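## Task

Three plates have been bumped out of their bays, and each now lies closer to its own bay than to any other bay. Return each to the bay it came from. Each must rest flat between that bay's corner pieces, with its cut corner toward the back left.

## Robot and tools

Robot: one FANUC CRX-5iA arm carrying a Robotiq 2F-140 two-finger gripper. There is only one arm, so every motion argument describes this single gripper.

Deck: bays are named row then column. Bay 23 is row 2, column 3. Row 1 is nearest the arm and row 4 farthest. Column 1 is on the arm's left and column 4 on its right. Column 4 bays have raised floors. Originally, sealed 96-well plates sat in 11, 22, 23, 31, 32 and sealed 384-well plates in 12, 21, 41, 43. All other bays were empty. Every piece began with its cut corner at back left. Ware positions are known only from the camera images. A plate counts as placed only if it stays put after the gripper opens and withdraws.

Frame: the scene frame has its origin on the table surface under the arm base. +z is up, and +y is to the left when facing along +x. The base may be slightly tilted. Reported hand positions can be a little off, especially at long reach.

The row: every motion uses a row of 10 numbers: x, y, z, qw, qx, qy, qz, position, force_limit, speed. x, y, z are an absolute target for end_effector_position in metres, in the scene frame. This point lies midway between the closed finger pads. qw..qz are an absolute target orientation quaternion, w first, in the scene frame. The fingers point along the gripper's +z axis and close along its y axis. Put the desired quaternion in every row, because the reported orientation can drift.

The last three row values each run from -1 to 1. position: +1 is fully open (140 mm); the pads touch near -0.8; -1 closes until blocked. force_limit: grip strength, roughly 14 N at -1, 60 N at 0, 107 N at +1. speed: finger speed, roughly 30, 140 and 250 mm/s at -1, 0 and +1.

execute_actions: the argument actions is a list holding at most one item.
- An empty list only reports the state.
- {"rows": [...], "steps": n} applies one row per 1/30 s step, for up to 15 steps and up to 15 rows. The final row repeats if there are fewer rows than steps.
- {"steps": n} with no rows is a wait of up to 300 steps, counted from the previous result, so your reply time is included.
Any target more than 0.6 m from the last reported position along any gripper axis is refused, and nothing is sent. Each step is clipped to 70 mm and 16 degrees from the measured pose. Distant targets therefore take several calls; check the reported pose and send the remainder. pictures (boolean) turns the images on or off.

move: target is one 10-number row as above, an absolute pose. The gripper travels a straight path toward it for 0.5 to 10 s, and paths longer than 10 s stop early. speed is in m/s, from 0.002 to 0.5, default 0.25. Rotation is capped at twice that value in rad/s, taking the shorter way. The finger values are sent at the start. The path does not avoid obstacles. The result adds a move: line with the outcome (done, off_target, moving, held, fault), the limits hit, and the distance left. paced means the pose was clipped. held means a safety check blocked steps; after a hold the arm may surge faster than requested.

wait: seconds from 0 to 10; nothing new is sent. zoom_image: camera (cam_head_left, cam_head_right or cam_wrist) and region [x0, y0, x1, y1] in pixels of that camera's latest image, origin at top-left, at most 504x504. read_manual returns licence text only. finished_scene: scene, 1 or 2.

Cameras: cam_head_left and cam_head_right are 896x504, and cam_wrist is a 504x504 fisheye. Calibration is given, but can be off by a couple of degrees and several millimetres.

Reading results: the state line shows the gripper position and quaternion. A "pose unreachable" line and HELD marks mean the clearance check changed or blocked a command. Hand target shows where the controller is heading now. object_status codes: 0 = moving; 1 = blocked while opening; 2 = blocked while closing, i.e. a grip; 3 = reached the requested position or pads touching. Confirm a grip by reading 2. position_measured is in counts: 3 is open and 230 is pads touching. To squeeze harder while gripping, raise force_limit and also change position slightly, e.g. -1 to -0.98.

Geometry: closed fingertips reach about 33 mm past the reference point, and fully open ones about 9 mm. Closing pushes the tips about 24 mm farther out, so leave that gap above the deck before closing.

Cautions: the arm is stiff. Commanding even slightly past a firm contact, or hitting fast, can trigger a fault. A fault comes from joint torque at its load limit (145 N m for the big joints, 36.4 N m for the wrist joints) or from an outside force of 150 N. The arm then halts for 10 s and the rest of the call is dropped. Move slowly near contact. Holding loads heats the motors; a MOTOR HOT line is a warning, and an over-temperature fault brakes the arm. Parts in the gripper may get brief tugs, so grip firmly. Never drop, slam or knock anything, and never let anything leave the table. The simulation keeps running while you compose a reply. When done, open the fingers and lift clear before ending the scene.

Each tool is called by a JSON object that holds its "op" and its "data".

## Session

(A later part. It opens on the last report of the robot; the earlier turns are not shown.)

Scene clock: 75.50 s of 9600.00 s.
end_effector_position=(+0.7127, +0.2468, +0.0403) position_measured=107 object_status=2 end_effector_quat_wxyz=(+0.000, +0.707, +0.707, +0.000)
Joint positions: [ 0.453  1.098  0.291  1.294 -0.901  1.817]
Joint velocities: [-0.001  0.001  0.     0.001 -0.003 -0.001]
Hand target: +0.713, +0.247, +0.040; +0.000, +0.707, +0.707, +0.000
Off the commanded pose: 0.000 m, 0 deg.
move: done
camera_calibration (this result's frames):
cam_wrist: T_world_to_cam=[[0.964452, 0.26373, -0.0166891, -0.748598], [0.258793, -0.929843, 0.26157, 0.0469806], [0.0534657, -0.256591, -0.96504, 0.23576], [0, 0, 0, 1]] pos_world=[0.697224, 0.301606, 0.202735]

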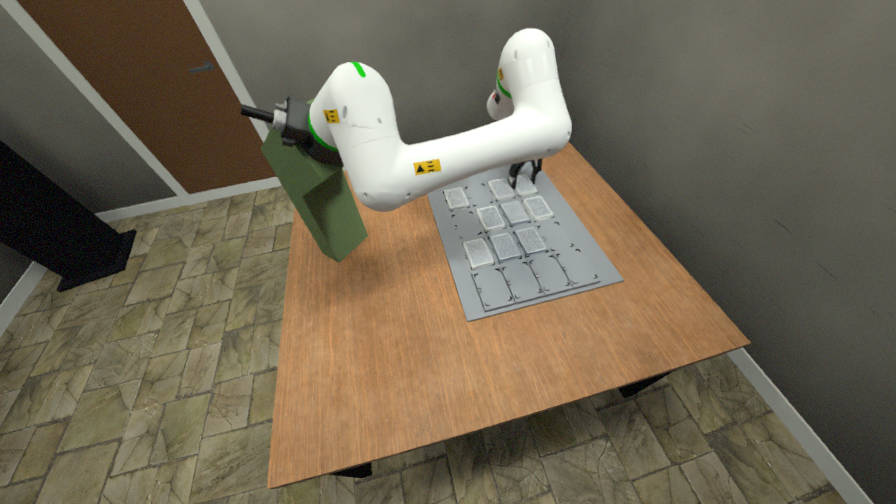

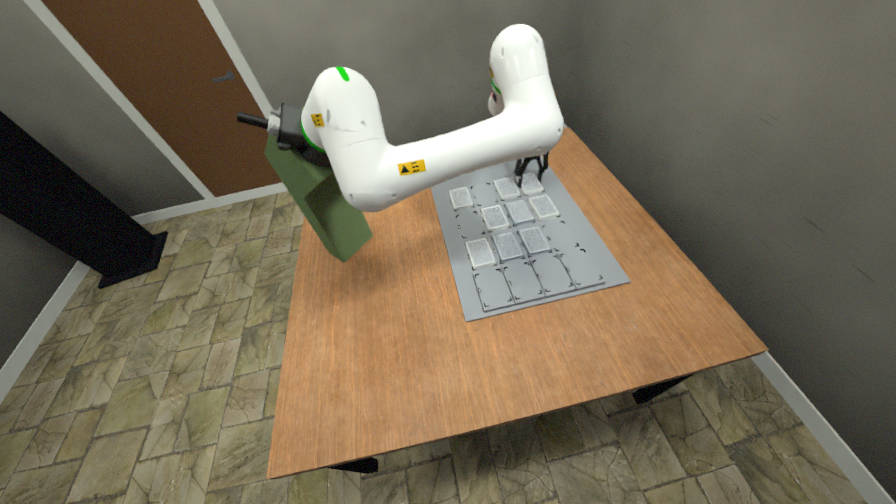

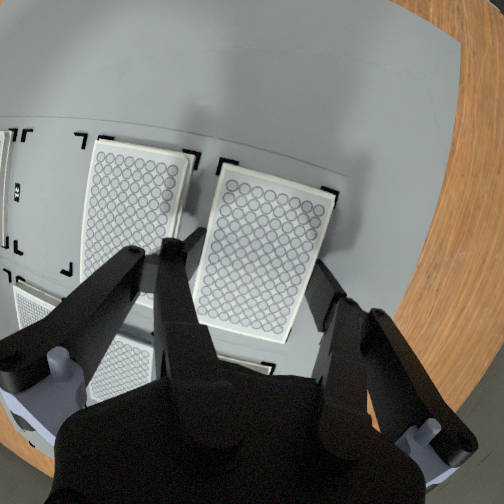

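{"op": "move", "data": {"target": [0.7124, 0.2463, 0.0430, 0, 0.7071, 0.7071, 0, -1, 0, -0.8], "speed": 0.008}}

{"op": "zoom_image", "data": {"camera": "cam_wrist", "region": [190, 130, 350, 230]}}

{"op": "zoom_image", "data": {"camera": "cam_wrist", "region": [170, 270, 330, 380]}}

Scene clock: 79.50 s of 9600.00 s.
end_effector_position=(+0.7124, +0.2462, +0.0430) position_measured=107 object_status=2 end_effector_quat_wxyz=(+0.000, +0.707, +0.707, -0.000)
Joint positions: [ 0.455  1.092  0.285  1.293 -0.903  1.816]
Joint velocities: [ 0.001 -0.    -0.    -0.001  0.003  0.   ]
Hand target: +0.712, +0.246, +0.043; -0.000, +0.707, +0.707, -0.000
Off the commanded pose: 0.000 m, 0 deg.
After step 90, 0.30 s passed at rest.
move: done
camera_calibration (this result's frames):
cam_wrist: T_world_to_cam=[[0.964458, 0.263694, -0.0169147, -0.748096], [0.258803, -0.929776, 0.261798, 0.0457104], [0.0533078, -0.256871, -0.964974, 0.238402], [0, 0, 0, 1]] pos_world=[0.696969, 0.301008, 0.205432]

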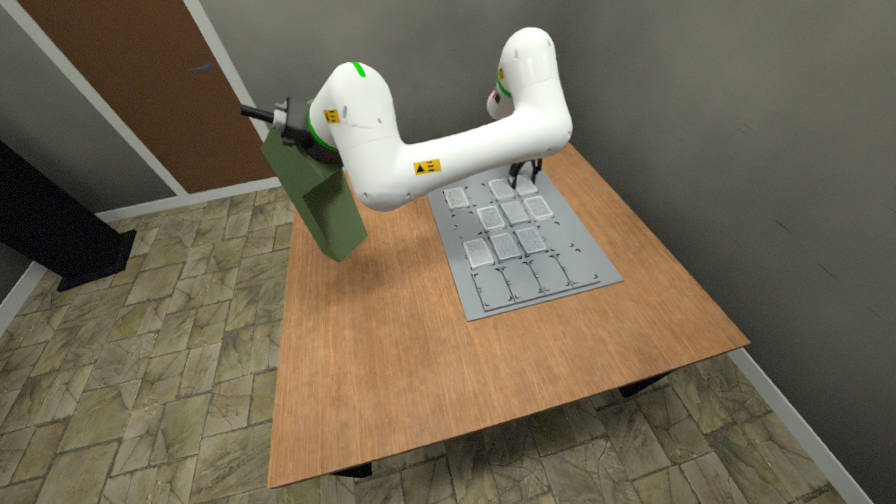

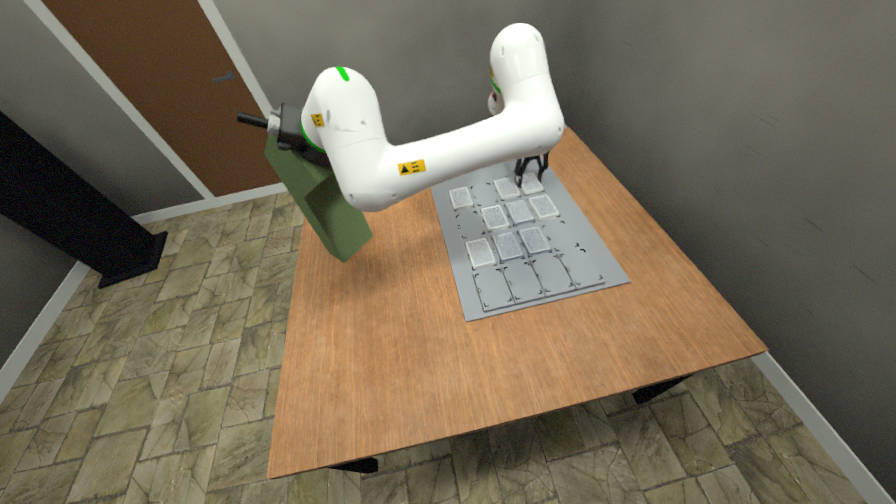

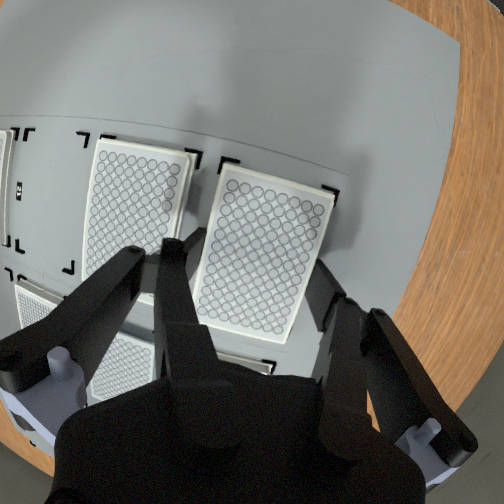

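Region (190, 130, 350, 230) of cam_wrist's 504x504 image, scaled by 3.150, with more detail than that image has; it fills the top 315 rows of this view, and the rest is white.

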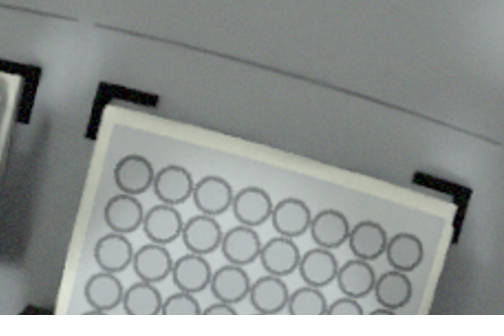

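Region (170, 270, 330, 380) of cam_wrist's 504x504 image, scaled by 3.150, with more detail than that image has; it fills the top 346 rows of this view, and the rest is white.

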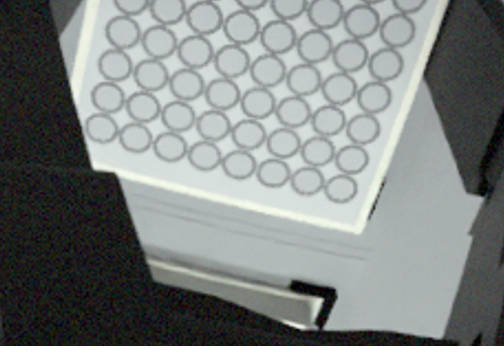

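{"op": "move", "data": {"target": [0.7124, 0.2463, 0.0402, 0, 0.7071, 0.7071, 0, -1, 0, -0.8], "speed": 0.006}}

{"op": "zoom_image", "data": {"camera": "cam_wrist", "region": [190, 130, 350, 230]}}

{"op": "zoom_image", "data": {"camera": "cam_wrist", "region": [170, 270, 330, 380]}}

Scene clock: 80.73 s of 9600.00 s.
end_effector_position=(+0.7125, +0.2463, +0.0403) position_measured=107 object_status=2 end_effector_quat_wxyz=(+0.000, +0.707, +0.707, +0.000)
Joint positions: [ 0.452  1.096  0.289  1.295 -0.901  1.816]
Joint velocities: [-0.001 -0.    -0.     0.    -0.002  0.   ]
Hand target: +0.712, +0.246, +0.040; -0.000, +0.707, +0.707, +0.000
Off the commanded pose: 0.000 m, 0 deg.
move: done
camera_calibration (this result's frames):
cam_wrist: T_world_to_cam=[[0.964455, 0.26372, -0.016675, -0.748273], [0.258782, -0.929859, 0.261524, 0.0466068], [0.053464, -0.256544, -0.965053, 0.235623], [0, 0, 0, 1]] pos_world=[0.697018, 0.30112, 0.202722]

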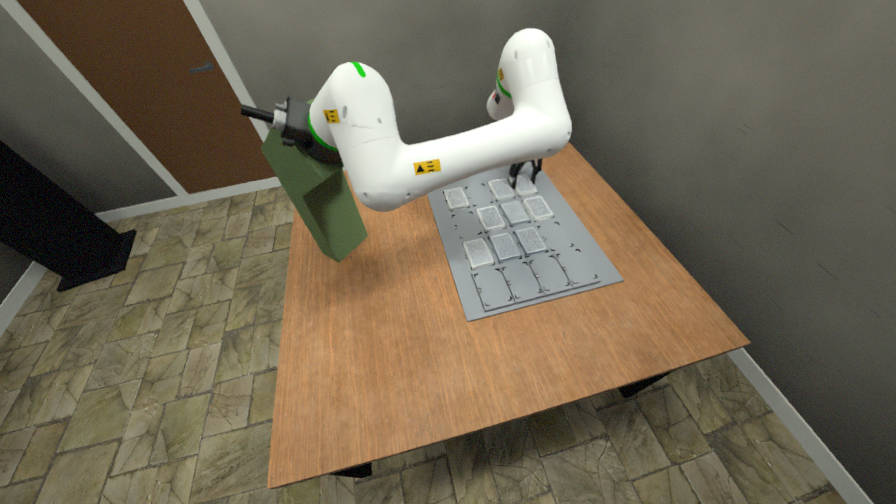

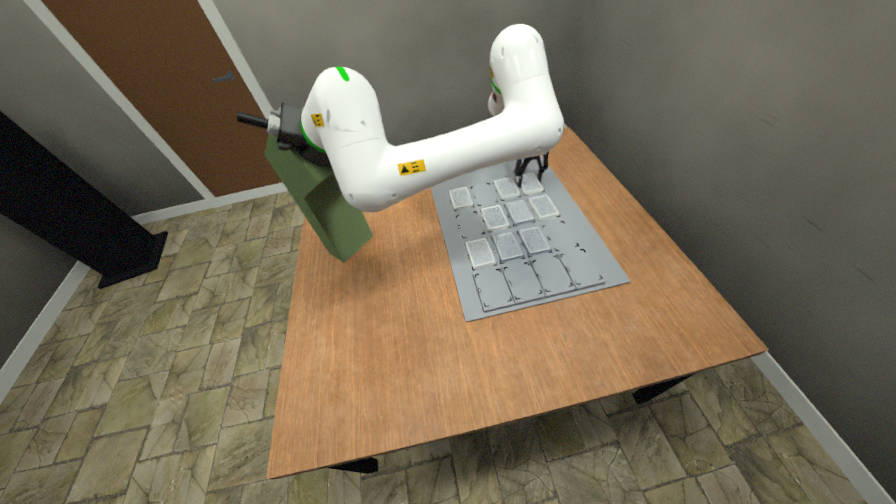

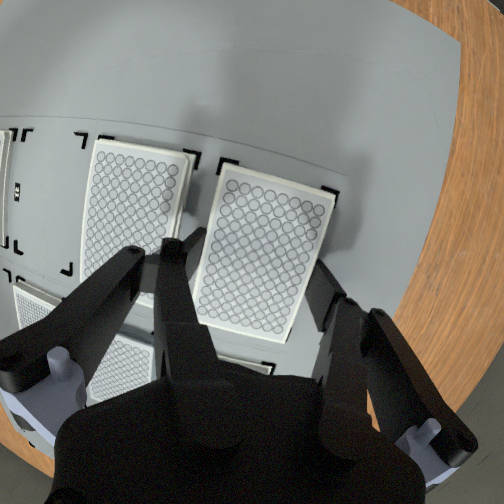

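Region (190, 130, 350, 230) of cam_wrist's 504x504 image, scaled by 3.150, with more detail than that image has; it fills the top 315 rows of this view, and the rest is white.

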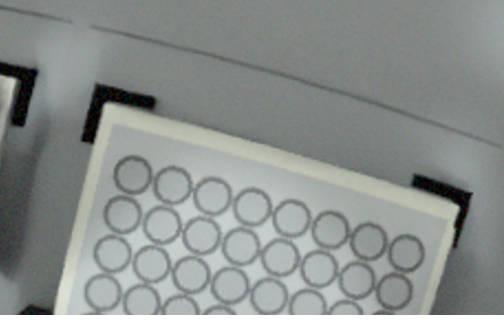

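Region (170, 270, 330, 380) of cam_wrist's 504x504 image, scaled by 3.150, with more detail than that image has; it fills the top 346 rows of this view, and the rest is white.

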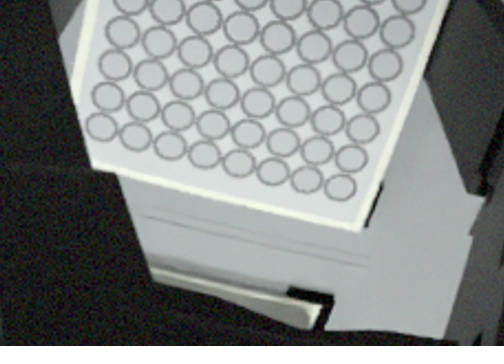

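{"op": "move", "data": {"target": [0.7124, 0.2463, 0.0404, 0, 0.7071, 0.7071, 0, 0.38, 0, -0.6], "speed": 0.006}}

{"op": "zoom_image", "data": {"camera": "cam_wrist", "region": [150, 130, 370, 370]}}

Scene clock: 83.80 s of 9600.00 s.
end_effector_position=(+0.7124, +0.2463, +0.0404) position_measured=81 object_status=3 end_effector_quat_wxyz=(-0.000, +0.707, +0.707, +0.000)
Joint positions: [ 0.452  1.096  0.289  1.295 -0.901  1.816]
Joint velocities: [ 0.001 -0.001 -0.001  0.     0.001  0.001]
Hand target: +0.712, +0.246, +0.040; -0.000, +0.707, +0.707, -0.000
Off the commanded pose: 0.000 m, 0 deg.
move: done
camera_calibration (this result's frames):
cam_wrist: T_world_to_cam=[[0.964423, 0.263832, -0.0167587, -0.748211], [0.25891, -0.929817, 0.261547, 0.0464611], [0.053422, -0.256581, -0.965045, 0.235785], [0, 0, 0, 1]] pos_world=[0.696967, 0.3011, 0.202852]

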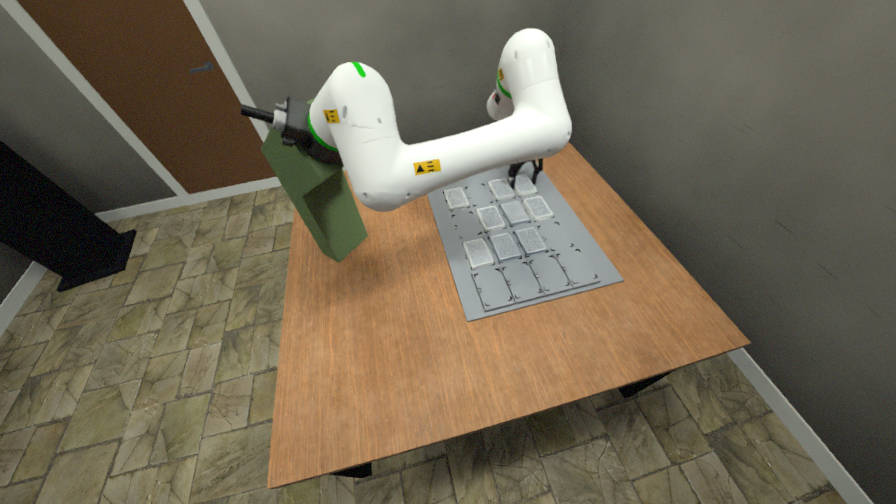

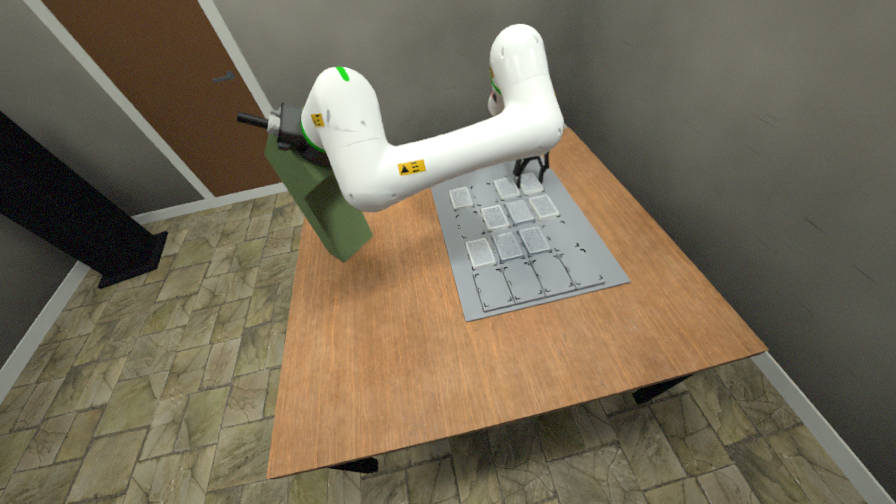

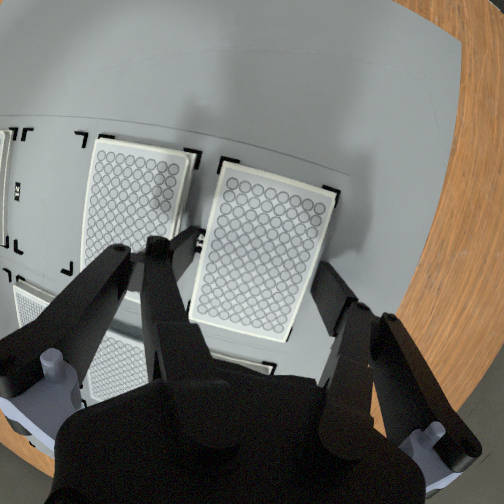

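Region (150, 130, 370, 370) of cam_wrist's 504x504 image, scaled by 2.100, with more detail than that image has; it fills the left 462 columns of this view, and the rest is white.

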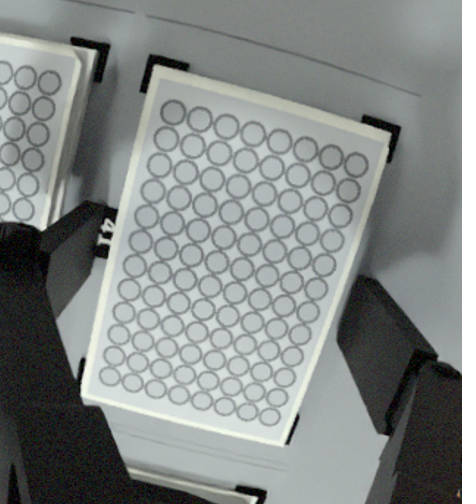

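{"op": "zoom_image", "data": {"camera": "cam_wrist", "region": [190, 130, 350, 230]}}

{"op": "zoom_image", "data": {"camera": "cam_wrist", "region": [170, 270, 330, 380]}}

Region (190, 130, 350, 230) of cam_wrist's 504x504 image, scaled by 3.150, with more detail than that image has; it fills the top 315 rows of this view, and the rest is white.

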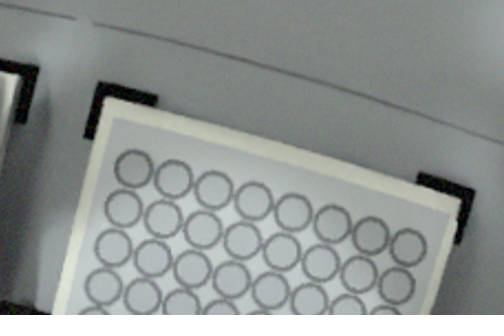

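Region (170, 270, 330, 380) of cam_wrist's 504x504 image, scaled by 3.150, with more detail than that image has; it fills the top 346 rows of this view, and the rest is white.

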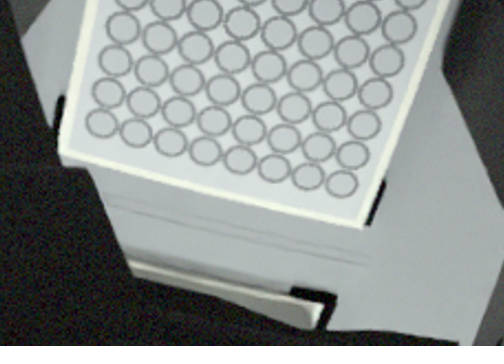

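{"op": "move", "data": {"target": [0.7124, 0.2463, 0.065, 0, 0.7071, 0.7071, 0, 0.38, 0, -0.6], "speed": 0.08}}

{"op": "zoom_image", "data": {"camera": "cam_wrist", "region": [100, 120, 350, 240]}}

{"op": "zoom_image", "data": {"camera": "cam_head_right", "region": [480, 150, 580, 230]}}

Scene clock: 85.97 s of 9600.00 s.
end_effector_position=(+0.7123, +0.2463, +0.0650) position_measured=81 object_status=3 end_effector_quat_wxyz=(-0.000, +0.707, +0.707, -0.000)
Joint positions: [ 0.48   1.057  0.252  1.277 -0.92   1.812]
Joint velocities: [ 0.001 -0.     0.001 -0.    -0.     0.   ]
Hand target: +0.712, +0.246, +0.065; +0.000, +0.707, +0.707, -0.000
Off the commanded pose: 0.000 m, 0 deg.
move: done
camera_calibration (this result's frames):
cam_wrist: T_world_to_cam=[[0.964443, 0.263753, -0.0168323, -0.747674], [0.258851, -0.929824, 0.261579, 0.0400486], [0.0533413, -0.256636, -0.965035, 0.259546], [0, 0, 0, 1]] pos_world=[0.696878, 0.301048, 0.22741]

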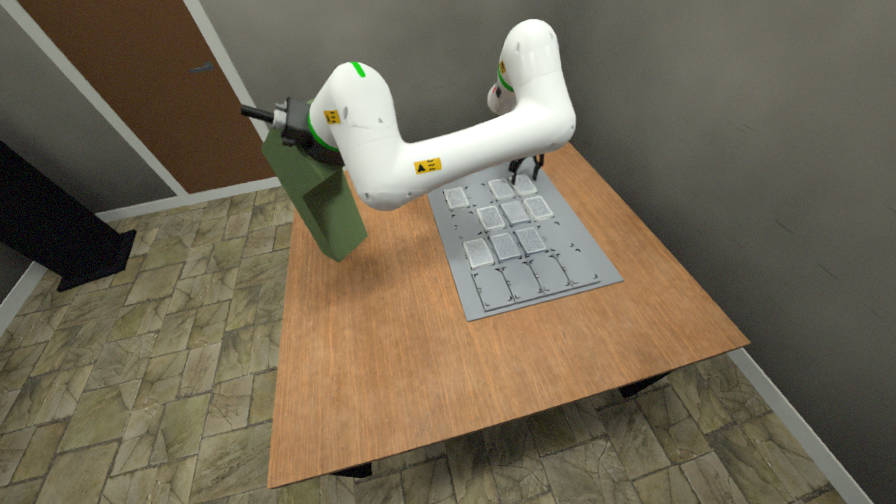

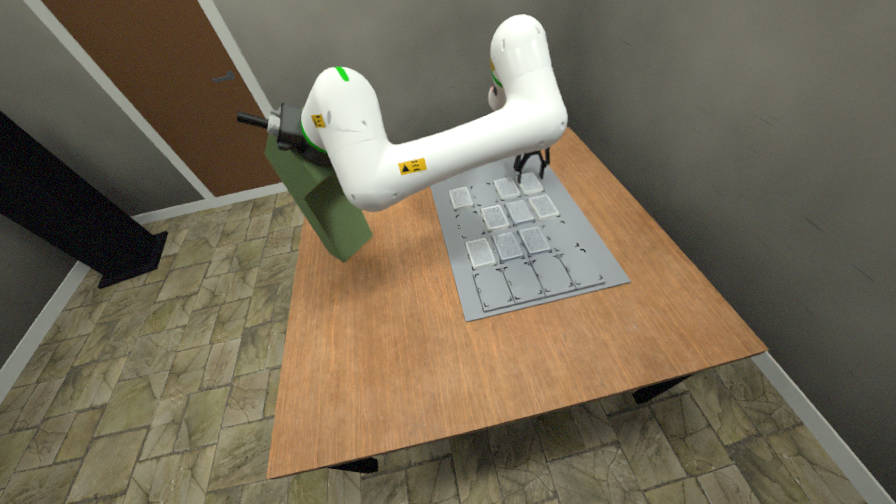

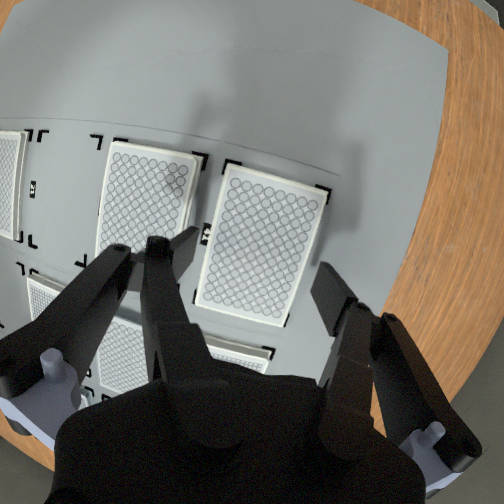

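Region (100, 120, 350, 240) of cam_wrist's 504x504 image, scaled by 2.016, with more detail than that image has; it fills the top 242 rows of this view, and the rest is white.

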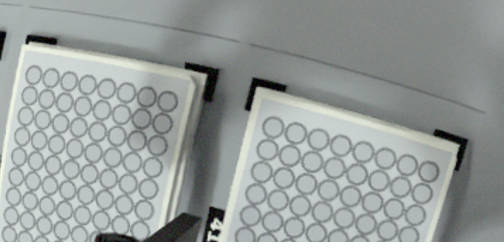

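Region (480, 150, 580, 230) of cam_head_right's 896x504 image, scaled by 5.040, with more detail than that image has; it fills the top 403 rows of this view, and the rest is white.

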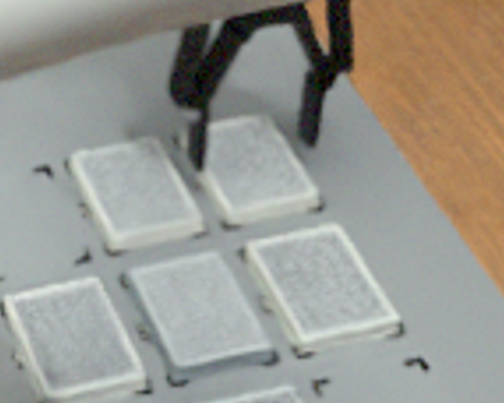

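{"op": "move", "data": {"target": [0.675, 0.295, 0.075, 0, 0.7071, 0.7071, 0, 0.38, 0, -0.6], "speed": 0.15}}

{"op": "zoom_image", "data": {"camera": "cam_wrist", "region": [120, 170, 380, 330]}}

Scene clock: 87.47 s of 9600.00 s.
end_effector_position=(+0.6749, +0.2949, +0.0750) position_measured=81 object_status=3 end_effector_quat_wxyz=(-0.000, +0.707, +0.707, -0.000)
Joint positions: [ 0.536  1.096  0.213  1.3   -0.934  1.705]
Joint velocities: [ 0.001  0.001  0.001  0.001 -0.001 -0.001]
Hand target: +0.675, +0.295, +0.075; -0.000, +0.707, +0.707, -0.000
Off the commanded pose: 0.000 m, 0 deg.
move: done
camera_calibration (this result's frames):
cam_wrist: T_world_to_cam=[[0.96446, 0.263688, -0.0169225, -0.724241], [0.258816, -0.92986, 0.261485, 0.0923655], [0.0532149, -0.256571, -0.965059, 0.283791], [0, 0, 0, 1]] pos_world=[0.659493, 0.349673, 0.237467]

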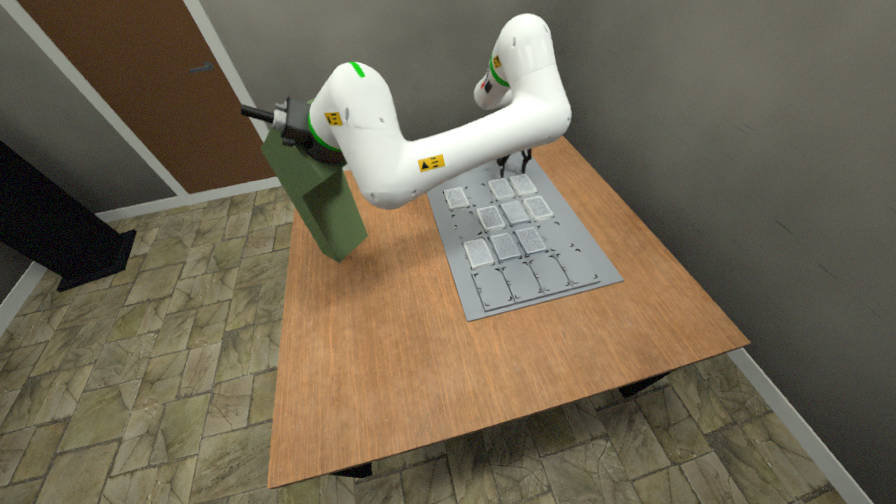

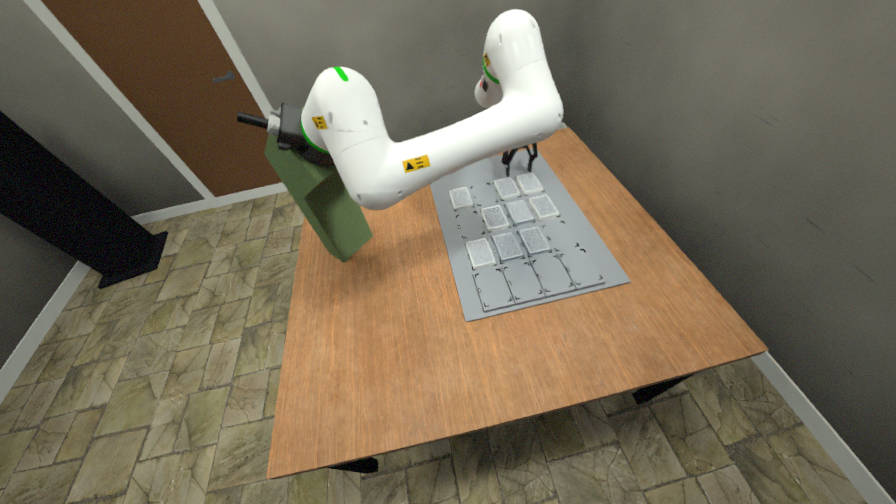

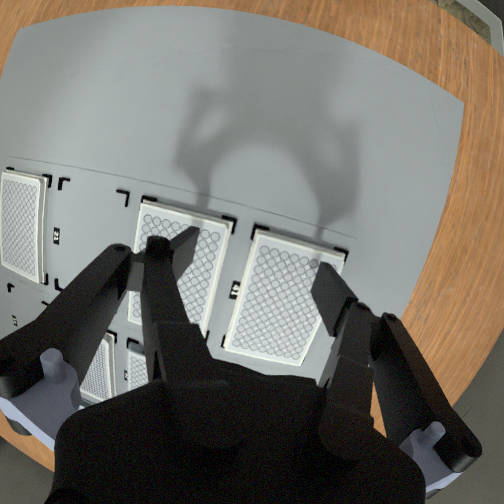

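Region (120, 170, 380, 330) of cam_wrist's 504x504 image, scaled by 1.938, with more detail than that image has; it fills the top 310 rows of this view, and the rest is white.

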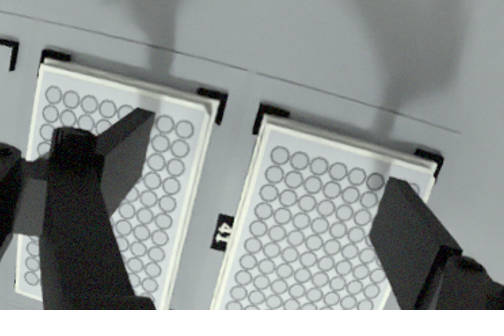

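{"op": "zoom_image", "data": {"camera": "cam_wrist", "region": [205, 200, 285, 260]}}

{"op": "zoom_image", "data": {"camera": "cam_wrist", "region": [290, 225, 370, 285]}}

{"op": "zoom_image", "data": {"camera": "cam_head_left", "region": [470, 160, 570, 230]}}

Region (205, 200, 285, 260) of cam_wrist's 504x504 image, scaled by 6.300, with more detail than that image has; it fills the top 378 rows of this view, and the rest is white.

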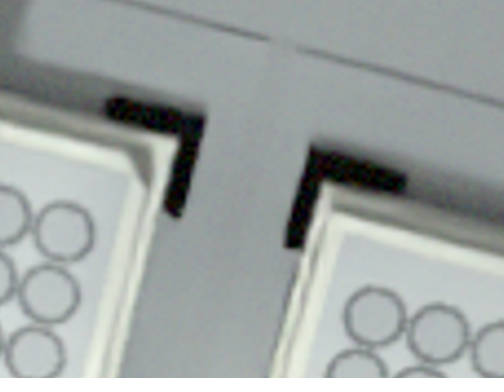

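Region (290, 225, 370, 285) of cam_wrist's 504x504 image, scaled by 6.300, with more detail than that image has; it fills the top 378 rows of this view, and the rest is white.

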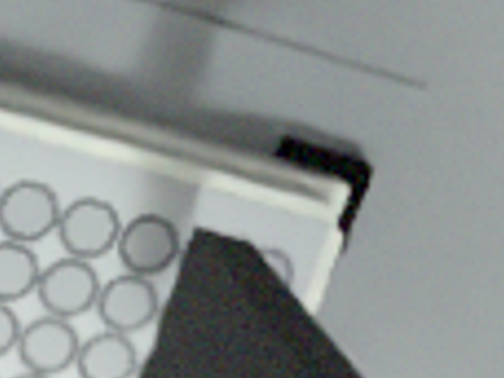

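Region (470, 160, 570, 230) of cam_head_left's 896x504 image, scaled by 5.040, with more detail than that image has; it fills the top 353 rows of this view, and the rest is white.

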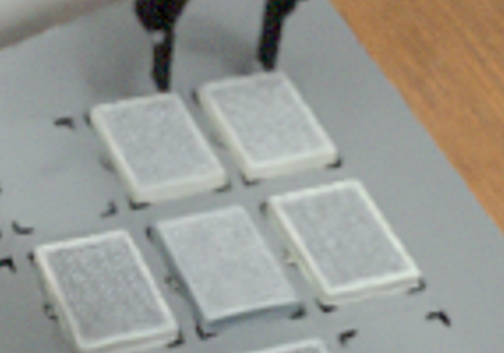

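{"op": "move", "data": {"target": [0.728, 0.1915, 0.075, 0, 0.7071, 0.7071, 0, 1, 0, 0], "speed": 0.2}}

{"op": "zoom_image", "data": {"camera": "cam_wrist", "region": [170, 80, 350, 280]}}

Scene clock: 91.37 s of 9600.00 s.
end_effector_position=(+0.7281, +0.1917, +0.0749) position_measured=3 object_status=3 end_effector_quat_wxyz=(+0.000, +0.707, +0.707, +0.000)
Joint positions: [ 0.441  0.959  0.187  1.275 -0.903  1.863]
Joint velocities: [-0.002 -0.001  0.001 -0.001  0.001  0.001]
Hand target: +0.728, +0.192, +0.075; +0.000, +0.707, +0.707, +0.000
Off the commanded pose: 0.000 m, 0 deg.
move: done
camera_calibration (this result's frames):
cam_wrist: T_world_to_cam=[[0.964424, 0.263841, -0.0165891, -0.748379], [0.258871, -0.929811, 0.261605, -0.017422], [0.0535973, -0.256593, -0.965032, 0.254104], [0, 0, 0, 1]] pos_world=[0.712646, 0.246455, 0.237361]

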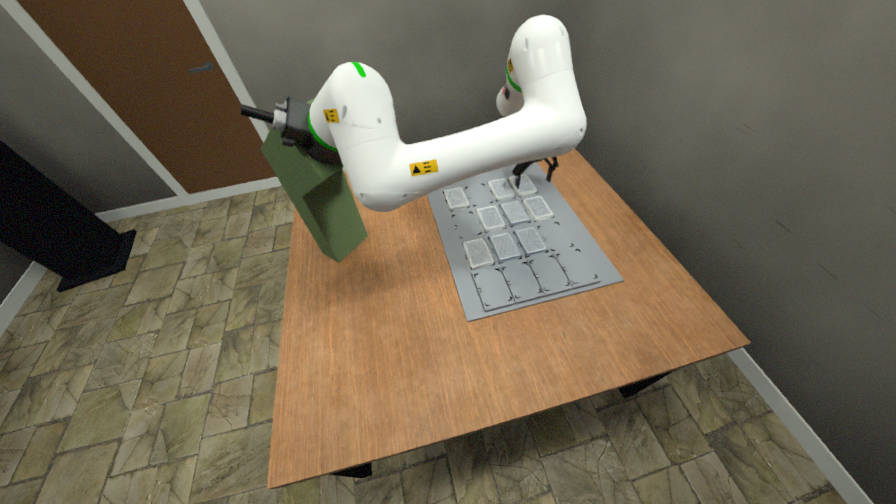

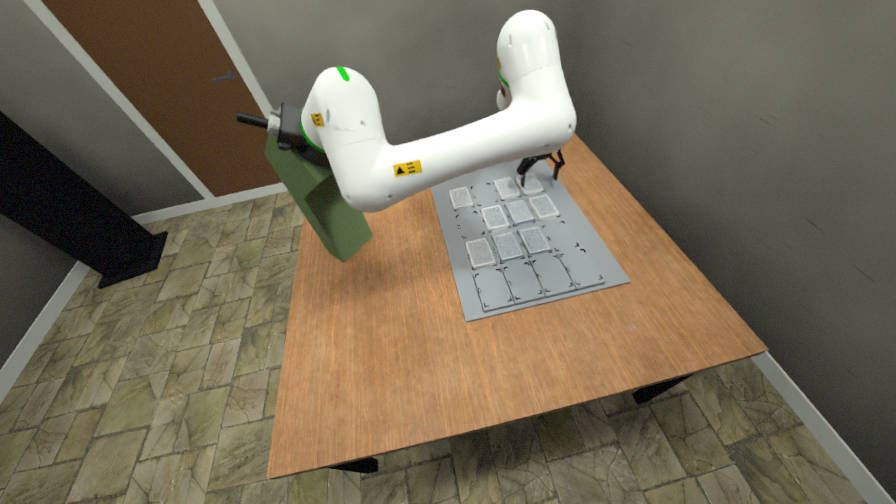

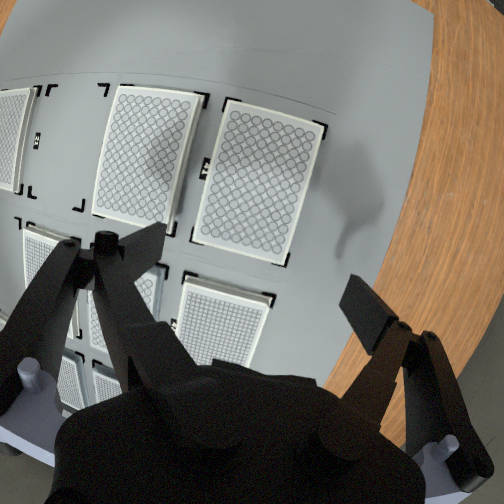

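Region (170, 80, 350, 280) of cam_wrist's 504x504 image, scaled by 2.520, with more detail than that image has; it fills the left 454 columns of this view, and the rest is white.

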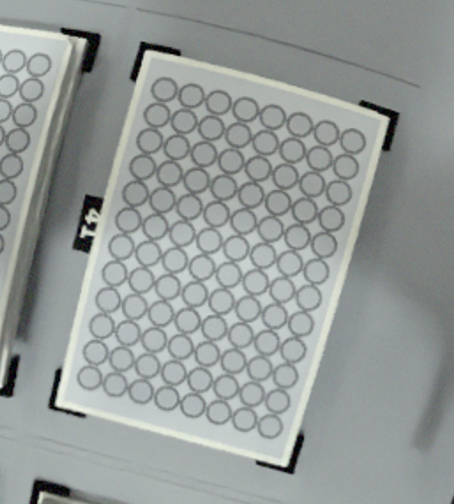

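{"op": "zoom_image", "data": {"camera": "cam_wrist", "region": [185, 80, 255, 130]}}

{"op": "zoom_image", "data": {"camera": "cam_wrist", "region": [160, 210, 230, 290]}}

{"op": "zoom_image", "data": {"camera": "cam_wrist", "region": [290, 100, 350, 160]}}

{"op": "zoom_image", "data": {"camera": "cam_wrist", "region": [250, 235, 320, 315]}}

Region (185, 80, 255, 130) of cam_wrist's 504x504 image, scaled by 7.200, with more detail than that image has; it fills the top 360 rows of this view, and the rest is white.

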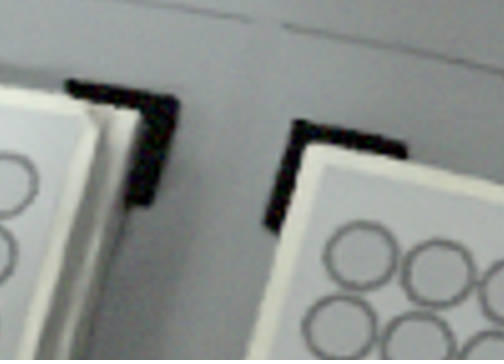

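Region (160, 210, 230, 290) of cam_wrist's 504x504 image, scaled by 6.300, with more detail than that image has; it fills the left 441 columns of this view, and the rest is white.

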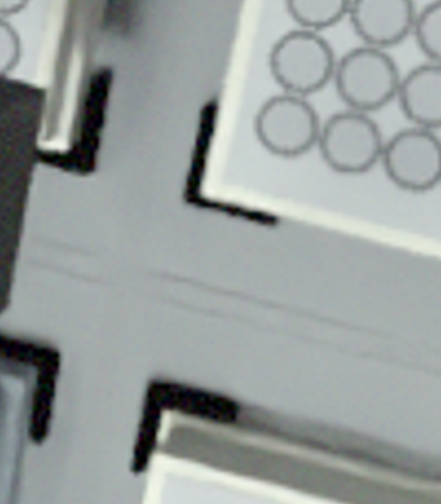

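Region (290, 100, 350, 160) of cam_wrist's 504x504 image, scaled by 8.400, with more detail than that image has.

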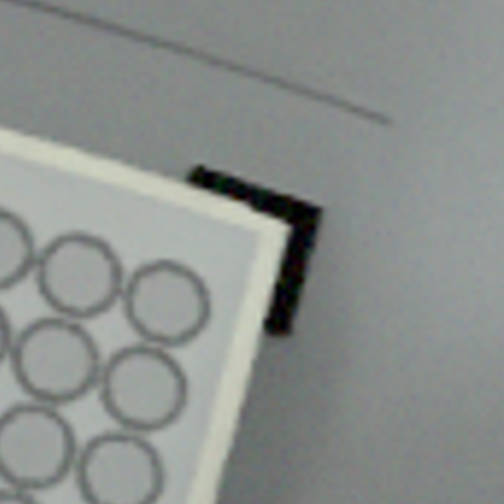

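Region (250, 235, 320, 315) of cam_wrist's 504x504 image, scaled by 6.300, with more detail than that image has; it fills the left 441 columns of this view, and the rest is white.

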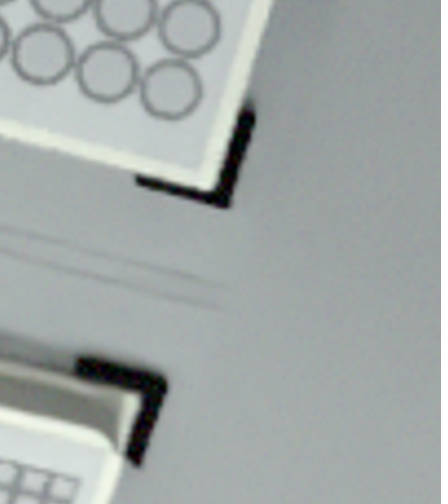

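{"op": "zoom_image", "data": {"camera": "cam_head_left", "region": [455, 215, 565, 280]}}

{"op": "move", "data": {"target": [0.70, 0.16, 0.13, 0, 0.7071, 0.7071, 0, 1, 0, 0], "speed": 0.2}}

Region (455, 215, 565, 280) of cam_head_left's 896x504 image, scaled by 4.582, with more detail than that image has; it fills the top 298 rows of this view, and the rest is white.

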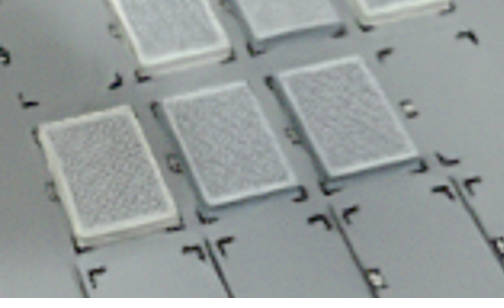

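Scene clock: 96.77 s of 9600.00 s.
end_effector_position=(+0.6998, +0.1599, +0.1298) position_measured=3 object_status=3 end_effector_quat_wxyz=(-0.000, +0.707, +0.707, -0.000)
Joint positions: [ 0.473  0.787 -0.031  1.29  -0.912  1.799]
Joint velocities: [-0.    -0.    -0.001 -0.001 -0.001 -0.001]
Hand target: +0.700, +0.160, +0.130; -0.000, +0.707, +0.707, -0.000
Off the commanded pose: 0.000 m, 0 deg.
After step 90, 1.57 s passed at rest.
move: done
camera_calibration (this result's frames):
cam_wrist: T_world_to_cam=[[0.964436, 0.263776, -0.0169237, -0.711721], [0.258899, -0.929827, 0.261519, -0.0540154], [0.0532462, -0.2566, -0.96505, 0.300727], [0, 0, 0, 1]] pos_world=[0.684381, 0.214676, 0.292298]

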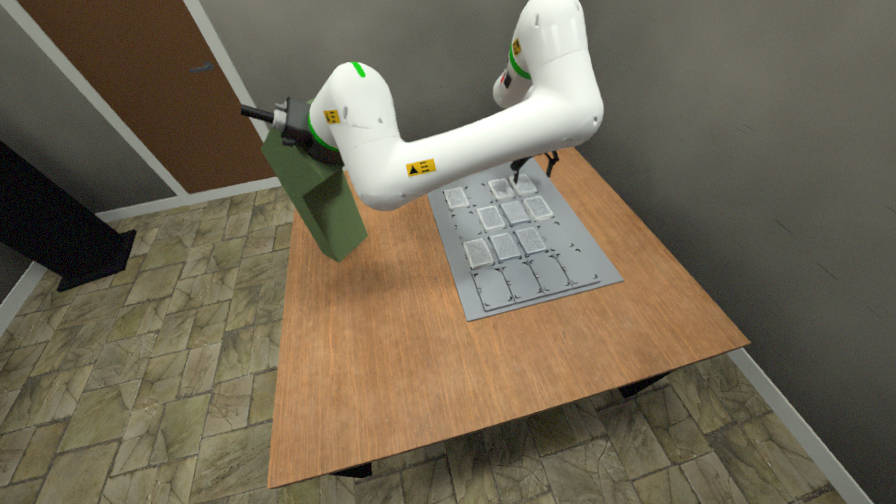

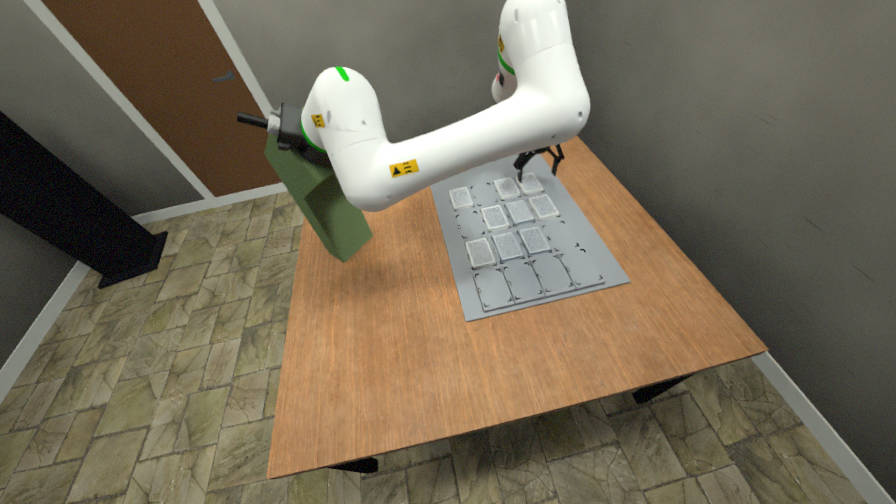

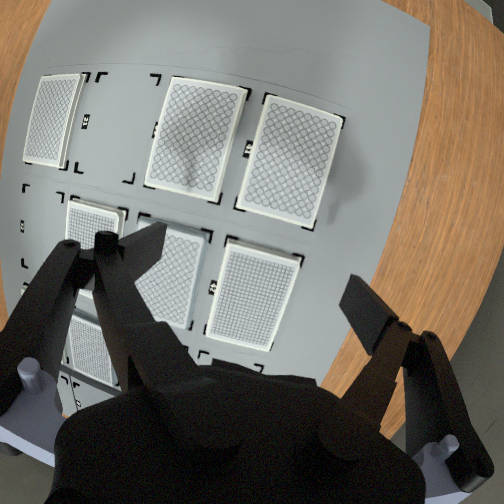

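{"op": "finished_scene", "data": {"scene": 2}}

The scene is finished: the task was done.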